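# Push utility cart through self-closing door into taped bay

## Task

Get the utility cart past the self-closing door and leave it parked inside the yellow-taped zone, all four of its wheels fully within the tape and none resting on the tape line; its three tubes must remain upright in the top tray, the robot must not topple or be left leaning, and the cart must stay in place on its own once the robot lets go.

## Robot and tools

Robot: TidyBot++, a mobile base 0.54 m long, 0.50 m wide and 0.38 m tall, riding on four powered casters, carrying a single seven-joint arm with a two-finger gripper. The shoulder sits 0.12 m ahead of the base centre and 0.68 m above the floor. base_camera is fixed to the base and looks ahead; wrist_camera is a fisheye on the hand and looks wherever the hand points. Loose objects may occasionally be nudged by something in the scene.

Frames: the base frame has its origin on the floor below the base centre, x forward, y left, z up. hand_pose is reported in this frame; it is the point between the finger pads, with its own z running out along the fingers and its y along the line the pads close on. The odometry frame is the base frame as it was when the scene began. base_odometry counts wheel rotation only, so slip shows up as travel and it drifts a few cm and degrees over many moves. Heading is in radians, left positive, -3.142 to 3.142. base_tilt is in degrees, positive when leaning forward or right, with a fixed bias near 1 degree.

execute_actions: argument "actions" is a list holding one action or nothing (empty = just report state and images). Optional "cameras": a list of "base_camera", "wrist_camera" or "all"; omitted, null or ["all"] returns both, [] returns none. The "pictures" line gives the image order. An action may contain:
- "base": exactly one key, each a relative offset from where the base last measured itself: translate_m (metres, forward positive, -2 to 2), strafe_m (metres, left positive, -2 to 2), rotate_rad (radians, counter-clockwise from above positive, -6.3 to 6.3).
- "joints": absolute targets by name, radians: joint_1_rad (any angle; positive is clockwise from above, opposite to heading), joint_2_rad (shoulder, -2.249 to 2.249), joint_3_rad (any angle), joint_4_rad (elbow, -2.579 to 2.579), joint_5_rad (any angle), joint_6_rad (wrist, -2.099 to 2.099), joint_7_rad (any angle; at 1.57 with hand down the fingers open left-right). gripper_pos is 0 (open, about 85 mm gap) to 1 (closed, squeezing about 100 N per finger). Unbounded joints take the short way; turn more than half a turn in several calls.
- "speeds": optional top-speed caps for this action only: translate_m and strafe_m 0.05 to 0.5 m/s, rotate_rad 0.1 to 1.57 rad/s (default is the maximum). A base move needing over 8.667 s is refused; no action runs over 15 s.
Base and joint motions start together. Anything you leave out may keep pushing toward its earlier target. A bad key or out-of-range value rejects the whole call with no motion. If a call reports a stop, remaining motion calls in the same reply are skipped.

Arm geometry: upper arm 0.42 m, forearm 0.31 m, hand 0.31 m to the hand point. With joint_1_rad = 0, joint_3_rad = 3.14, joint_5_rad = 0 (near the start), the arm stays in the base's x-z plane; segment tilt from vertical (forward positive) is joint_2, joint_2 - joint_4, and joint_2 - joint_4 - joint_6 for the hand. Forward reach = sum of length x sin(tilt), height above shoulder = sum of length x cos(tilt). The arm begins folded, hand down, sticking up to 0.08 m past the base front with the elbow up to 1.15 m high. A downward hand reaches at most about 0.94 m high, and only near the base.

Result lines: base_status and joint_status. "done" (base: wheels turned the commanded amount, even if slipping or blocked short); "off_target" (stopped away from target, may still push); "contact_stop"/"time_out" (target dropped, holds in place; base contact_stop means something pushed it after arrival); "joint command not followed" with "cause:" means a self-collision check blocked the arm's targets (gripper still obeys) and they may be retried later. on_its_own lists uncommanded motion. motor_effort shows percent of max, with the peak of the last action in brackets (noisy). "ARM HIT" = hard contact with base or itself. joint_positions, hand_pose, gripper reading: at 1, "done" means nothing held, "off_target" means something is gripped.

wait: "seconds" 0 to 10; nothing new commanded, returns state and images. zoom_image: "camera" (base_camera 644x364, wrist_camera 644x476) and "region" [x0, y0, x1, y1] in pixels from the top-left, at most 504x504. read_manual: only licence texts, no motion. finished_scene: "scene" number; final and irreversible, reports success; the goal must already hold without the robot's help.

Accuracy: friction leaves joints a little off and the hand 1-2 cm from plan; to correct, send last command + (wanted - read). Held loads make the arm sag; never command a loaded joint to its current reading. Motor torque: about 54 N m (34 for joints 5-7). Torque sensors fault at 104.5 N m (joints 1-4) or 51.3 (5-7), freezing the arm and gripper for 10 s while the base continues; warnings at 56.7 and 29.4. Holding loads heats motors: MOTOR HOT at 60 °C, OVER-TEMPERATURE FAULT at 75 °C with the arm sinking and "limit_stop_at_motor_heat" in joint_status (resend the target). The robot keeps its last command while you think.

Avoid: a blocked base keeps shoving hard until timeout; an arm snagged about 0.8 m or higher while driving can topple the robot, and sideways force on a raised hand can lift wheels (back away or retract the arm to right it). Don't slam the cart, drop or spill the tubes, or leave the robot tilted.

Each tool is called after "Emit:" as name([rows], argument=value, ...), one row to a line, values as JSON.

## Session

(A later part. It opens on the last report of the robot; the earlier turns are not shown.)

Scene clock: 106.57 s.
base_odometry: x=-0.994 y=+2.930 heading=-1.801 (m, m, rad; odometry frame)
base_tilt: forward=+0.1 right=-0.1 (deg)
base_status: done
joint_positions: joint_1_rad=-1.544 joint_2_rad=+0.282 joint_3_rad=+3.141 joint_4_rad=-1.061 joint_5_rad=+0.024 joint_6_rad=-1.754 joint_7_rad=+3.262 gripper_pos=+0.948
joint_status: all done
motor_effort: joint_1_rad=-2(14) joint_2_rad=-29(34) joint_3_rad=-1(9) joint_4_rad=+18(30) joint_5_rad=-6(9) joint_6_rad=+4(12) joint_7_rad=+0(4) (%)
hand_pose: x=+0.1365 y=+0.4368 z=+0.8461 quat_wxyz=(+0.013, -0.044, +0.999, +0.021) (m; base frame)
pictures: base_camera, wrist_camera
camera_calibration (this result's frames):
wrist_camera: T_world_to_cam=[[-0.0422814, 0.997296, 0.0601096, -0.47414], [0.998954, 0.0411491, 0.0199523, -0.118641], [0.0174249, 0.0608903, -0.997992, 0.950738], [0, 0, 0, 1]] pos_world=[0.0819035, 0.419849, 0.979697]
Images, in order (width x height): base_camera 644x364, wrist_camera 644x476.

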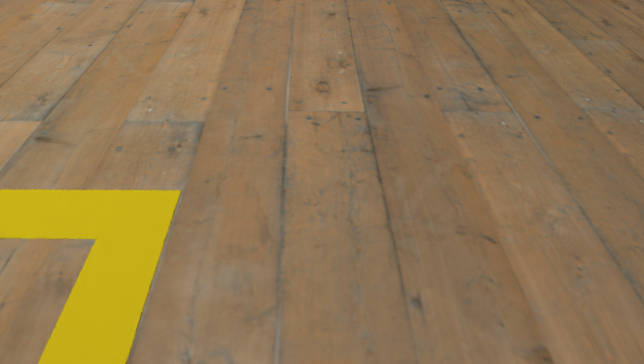

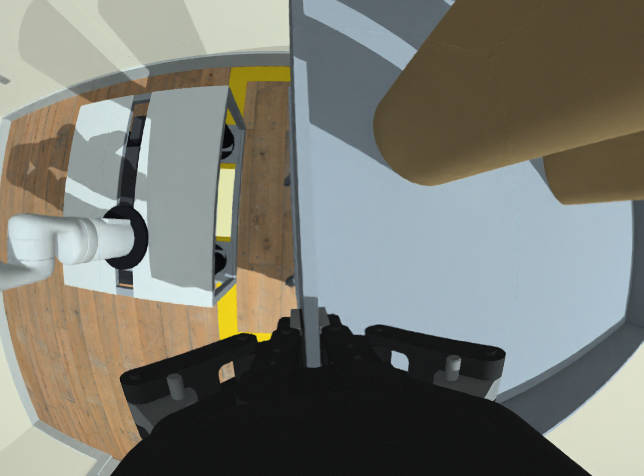

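Emit:
execute_actions([
  {"joints": {"gripper_pos": 0.62}},
], cameras=["wrist_camera"])

Scene clock: 114.03 s.
base_odometry: x=-0.994 y=+2.930 heading=-1.801 (m, m, rad; odometry frame)
base_tilt: forward=+0.2 right=+0.1 (deg)
base_status: not commanded
joint_positions: joint_1_rad=-1.544 joint_2_rad=+0.280 joint_3_rad=+3.141 joint_4_rad=-1.062 joint_5_rad=+0.024 joint_6_rad=-1.754 joint_7_rad=+3.262 gripper_pos=+0.620
joint_status: all done
motor_effort: joint_1_rad=-1(3) joint_2_rad=-29(30) joint_3_rad=+1(1) joint_4_rad=+19(20) joint_5_rad=-1(5) joint_6_rad=+0(4) joint_7_rad=+0(0) (%)
hand_pose: x=+0.1365 y=+0.4362 z=+0.8465 quat_wxyz=(+0.013, -0.044, +0.999, +0.022) (m; base frame)
pictures: wrist_camera
camera_calibration (this result's frames):
wrist_camera: T_world_to_cam=[[-0.0422824, 0.99726, 0.0607031, -0.474079], [0.998953, 0.0411372, 0.0199934, -0.11864], [0.0174415, 0.061485, -0.997956, 0.950878], [0, 0, 0, 1]] pos_world=[0.0818861, 0.419196, 0.980084]
Images, in order (width x height): wrist_camera 644x476.

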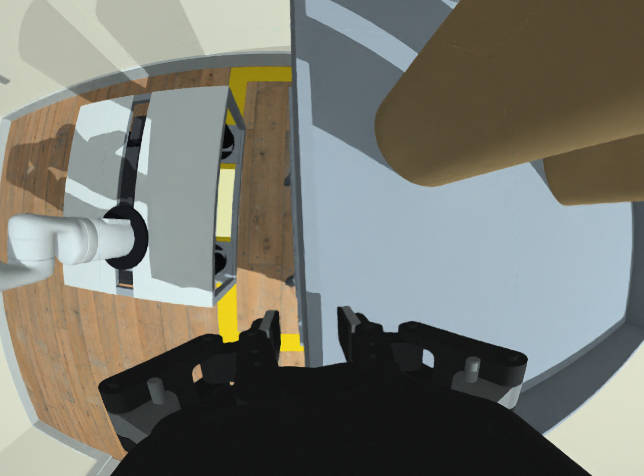

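Emit:
execute_actions([
  {"joints": {"joint_4_rad": -0.825, "joint_6_rad": -1.95}},
], cameras=["wrist_camera"])

Scene clock: 117.90 s.
base_odometry: x=-0.994 y=+2.930 heading=-1.801 (m, m, rad; odometry frame)
base_tilt: forward=+0.1 right=+0.0 (deg)
base_status: not commanded
joint_positions: joint_1_rad=-1.544 joint_2_rad=+0.273 joint_3_rad=+3.141 joint_4_rad=-0.842 joint_5_rad=+0.024 joint_6_rad=-1.913 joint_7_rad=+3.262 gripper_pos=+0.620
joint_status: all done
motor_effort: joint_1_rad=-1(0) joint_2_rad=-27(30) joint_3_rad=+0(1) joint_4_rad=+18(21) joint_5_rad=-1(1) joint_6_rad=+0(2) joint_7_rad=+0(0) (%)
hand_pose: x=+0.1360 y=+0.4304 z=+0.9161 quat_wxyz=(+0.015, -0.042, +0.997, +0.056) (m; base frame)
pictures: wrist_camera
camera_calibration (this result's frames):
wrist_camera: T_world_to_cam=[[-0.0387011, 0.990998, 0.128158, -0.532099], [0.999084, 0.0360312, 0.023087, -0.119992], [0.0182615, 0.128934, -0.991485, 0.985616], [0, 0, 0, 1]] pos_world=[0.0812909, 0.404553, 1.04819]
Images, in order (width x height): wrist_camera 644x476.

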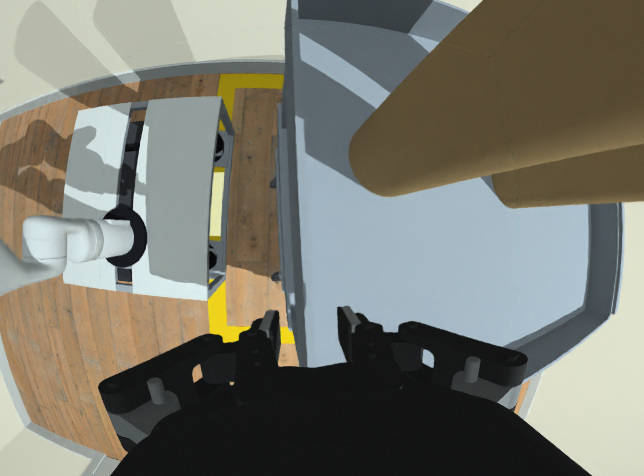

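Emit:
zoom_image(camera="wrist_camera", region=[0, 0, 300, 200])

Emit:
zoom_image(camera="wrist_camera", region=[344, 0, 644, 400])

Region (0, 0, 300, 200) of wrist_camera's 644x476 image, scaled by 1.680.

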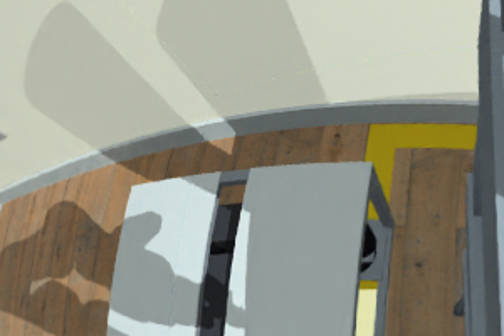

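Region (344, 0, 644, 400) of wrist_camera's 644x476 image, scaled by 1.260; it fills the left 378 columns of this view, and the rest is white.

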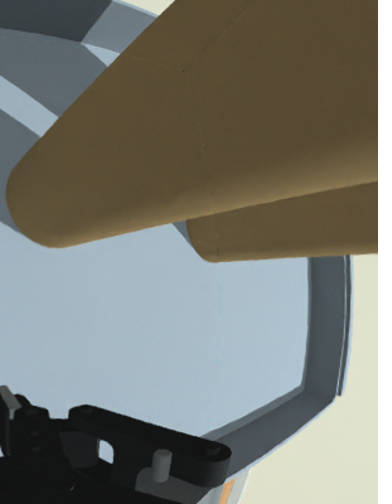

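Emit:
execute_actions([
  {"joints": {"joint_1_rad": -1.1, "joint_7_rad": 3.6}},
])

Scene clock: 122.30 s.
base_odometry: x=-0.994 y=+2.930 heading=-1.801 (m, m, rad; odometry frame)
base_tilt: forward=+0.1 right=+0.0 (deg)
base_status: not commanded
joint_positions: joint_1_rad=-1.114 joint_2_rad=+0.273 joint_3_rad=+3.141 joint_4_rad=-0.842 joint_5_rad=+0.024 joint_6_rad=-1.913 joint_7_rad=+3.571 gripper_pos=+0.620
joint_status: all done
motor_effort: joint_1_rad=-1(3) joint_2_rad=-27(28) joint_3_rad=+1(0) joint_4_rad=+18(18) joint_5_rad=-1(1) joint_6_rad=+0(0) joint_7_rad=+0(0) (%)
hand_pose: x=+0.3139 y=+0.3841 z=+0.9161 quat_wxyz=(+0.034, +0.018, +0.998, +0.046) (m; base frame)
pictures: base_camera, wrist_camera
camera_calibration (this result's frames):
wrist_camera: T_world_to_cam=[[0.0790597, 0.990348, 0.113844, -0.502972], [0.994769, -0.0857881, 0.0554614, -0.277518], [0.0646925, 0.108864, -0.991949, 0.981895], [0, 0, 0, 1]] pos_world=[0.25231, 0.367416, 1.04664]
Images, in order (width x height): base_camera 644x364, wrist_camera 644x476.

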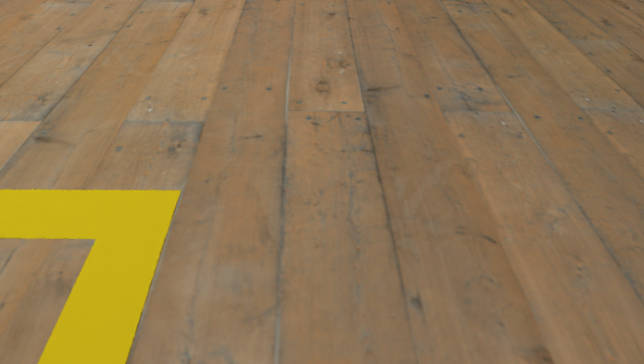

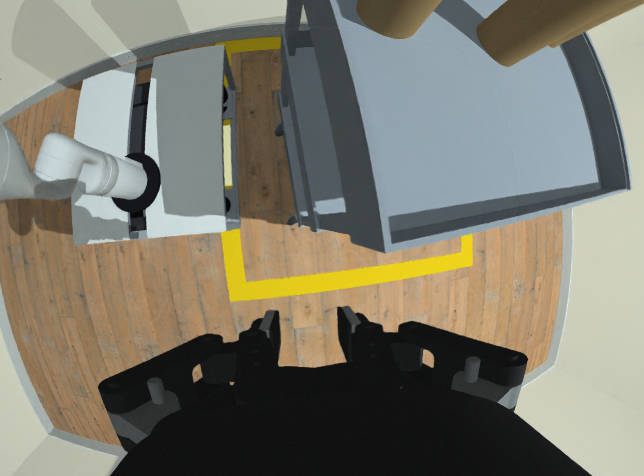

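Emit:
zoom_image(camera="wrist_camera", region=[340, 0, 644, 280])

Region (340, 0, 644, 280) of wrist_camera's 644x476 image, scaled by 1.658; it fills the top 464 rows of this view, and the rest is white.

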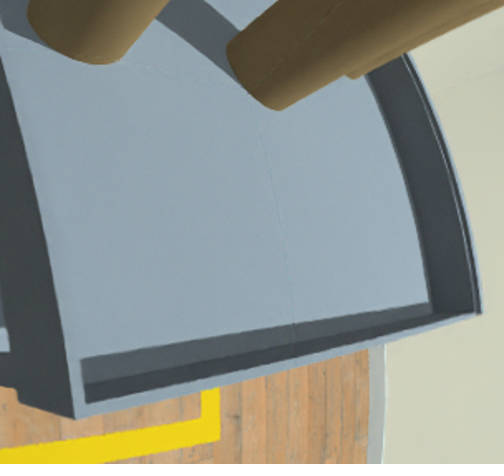

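Emit:
finished_scene(scene=2)

The scene is finished: the task was done.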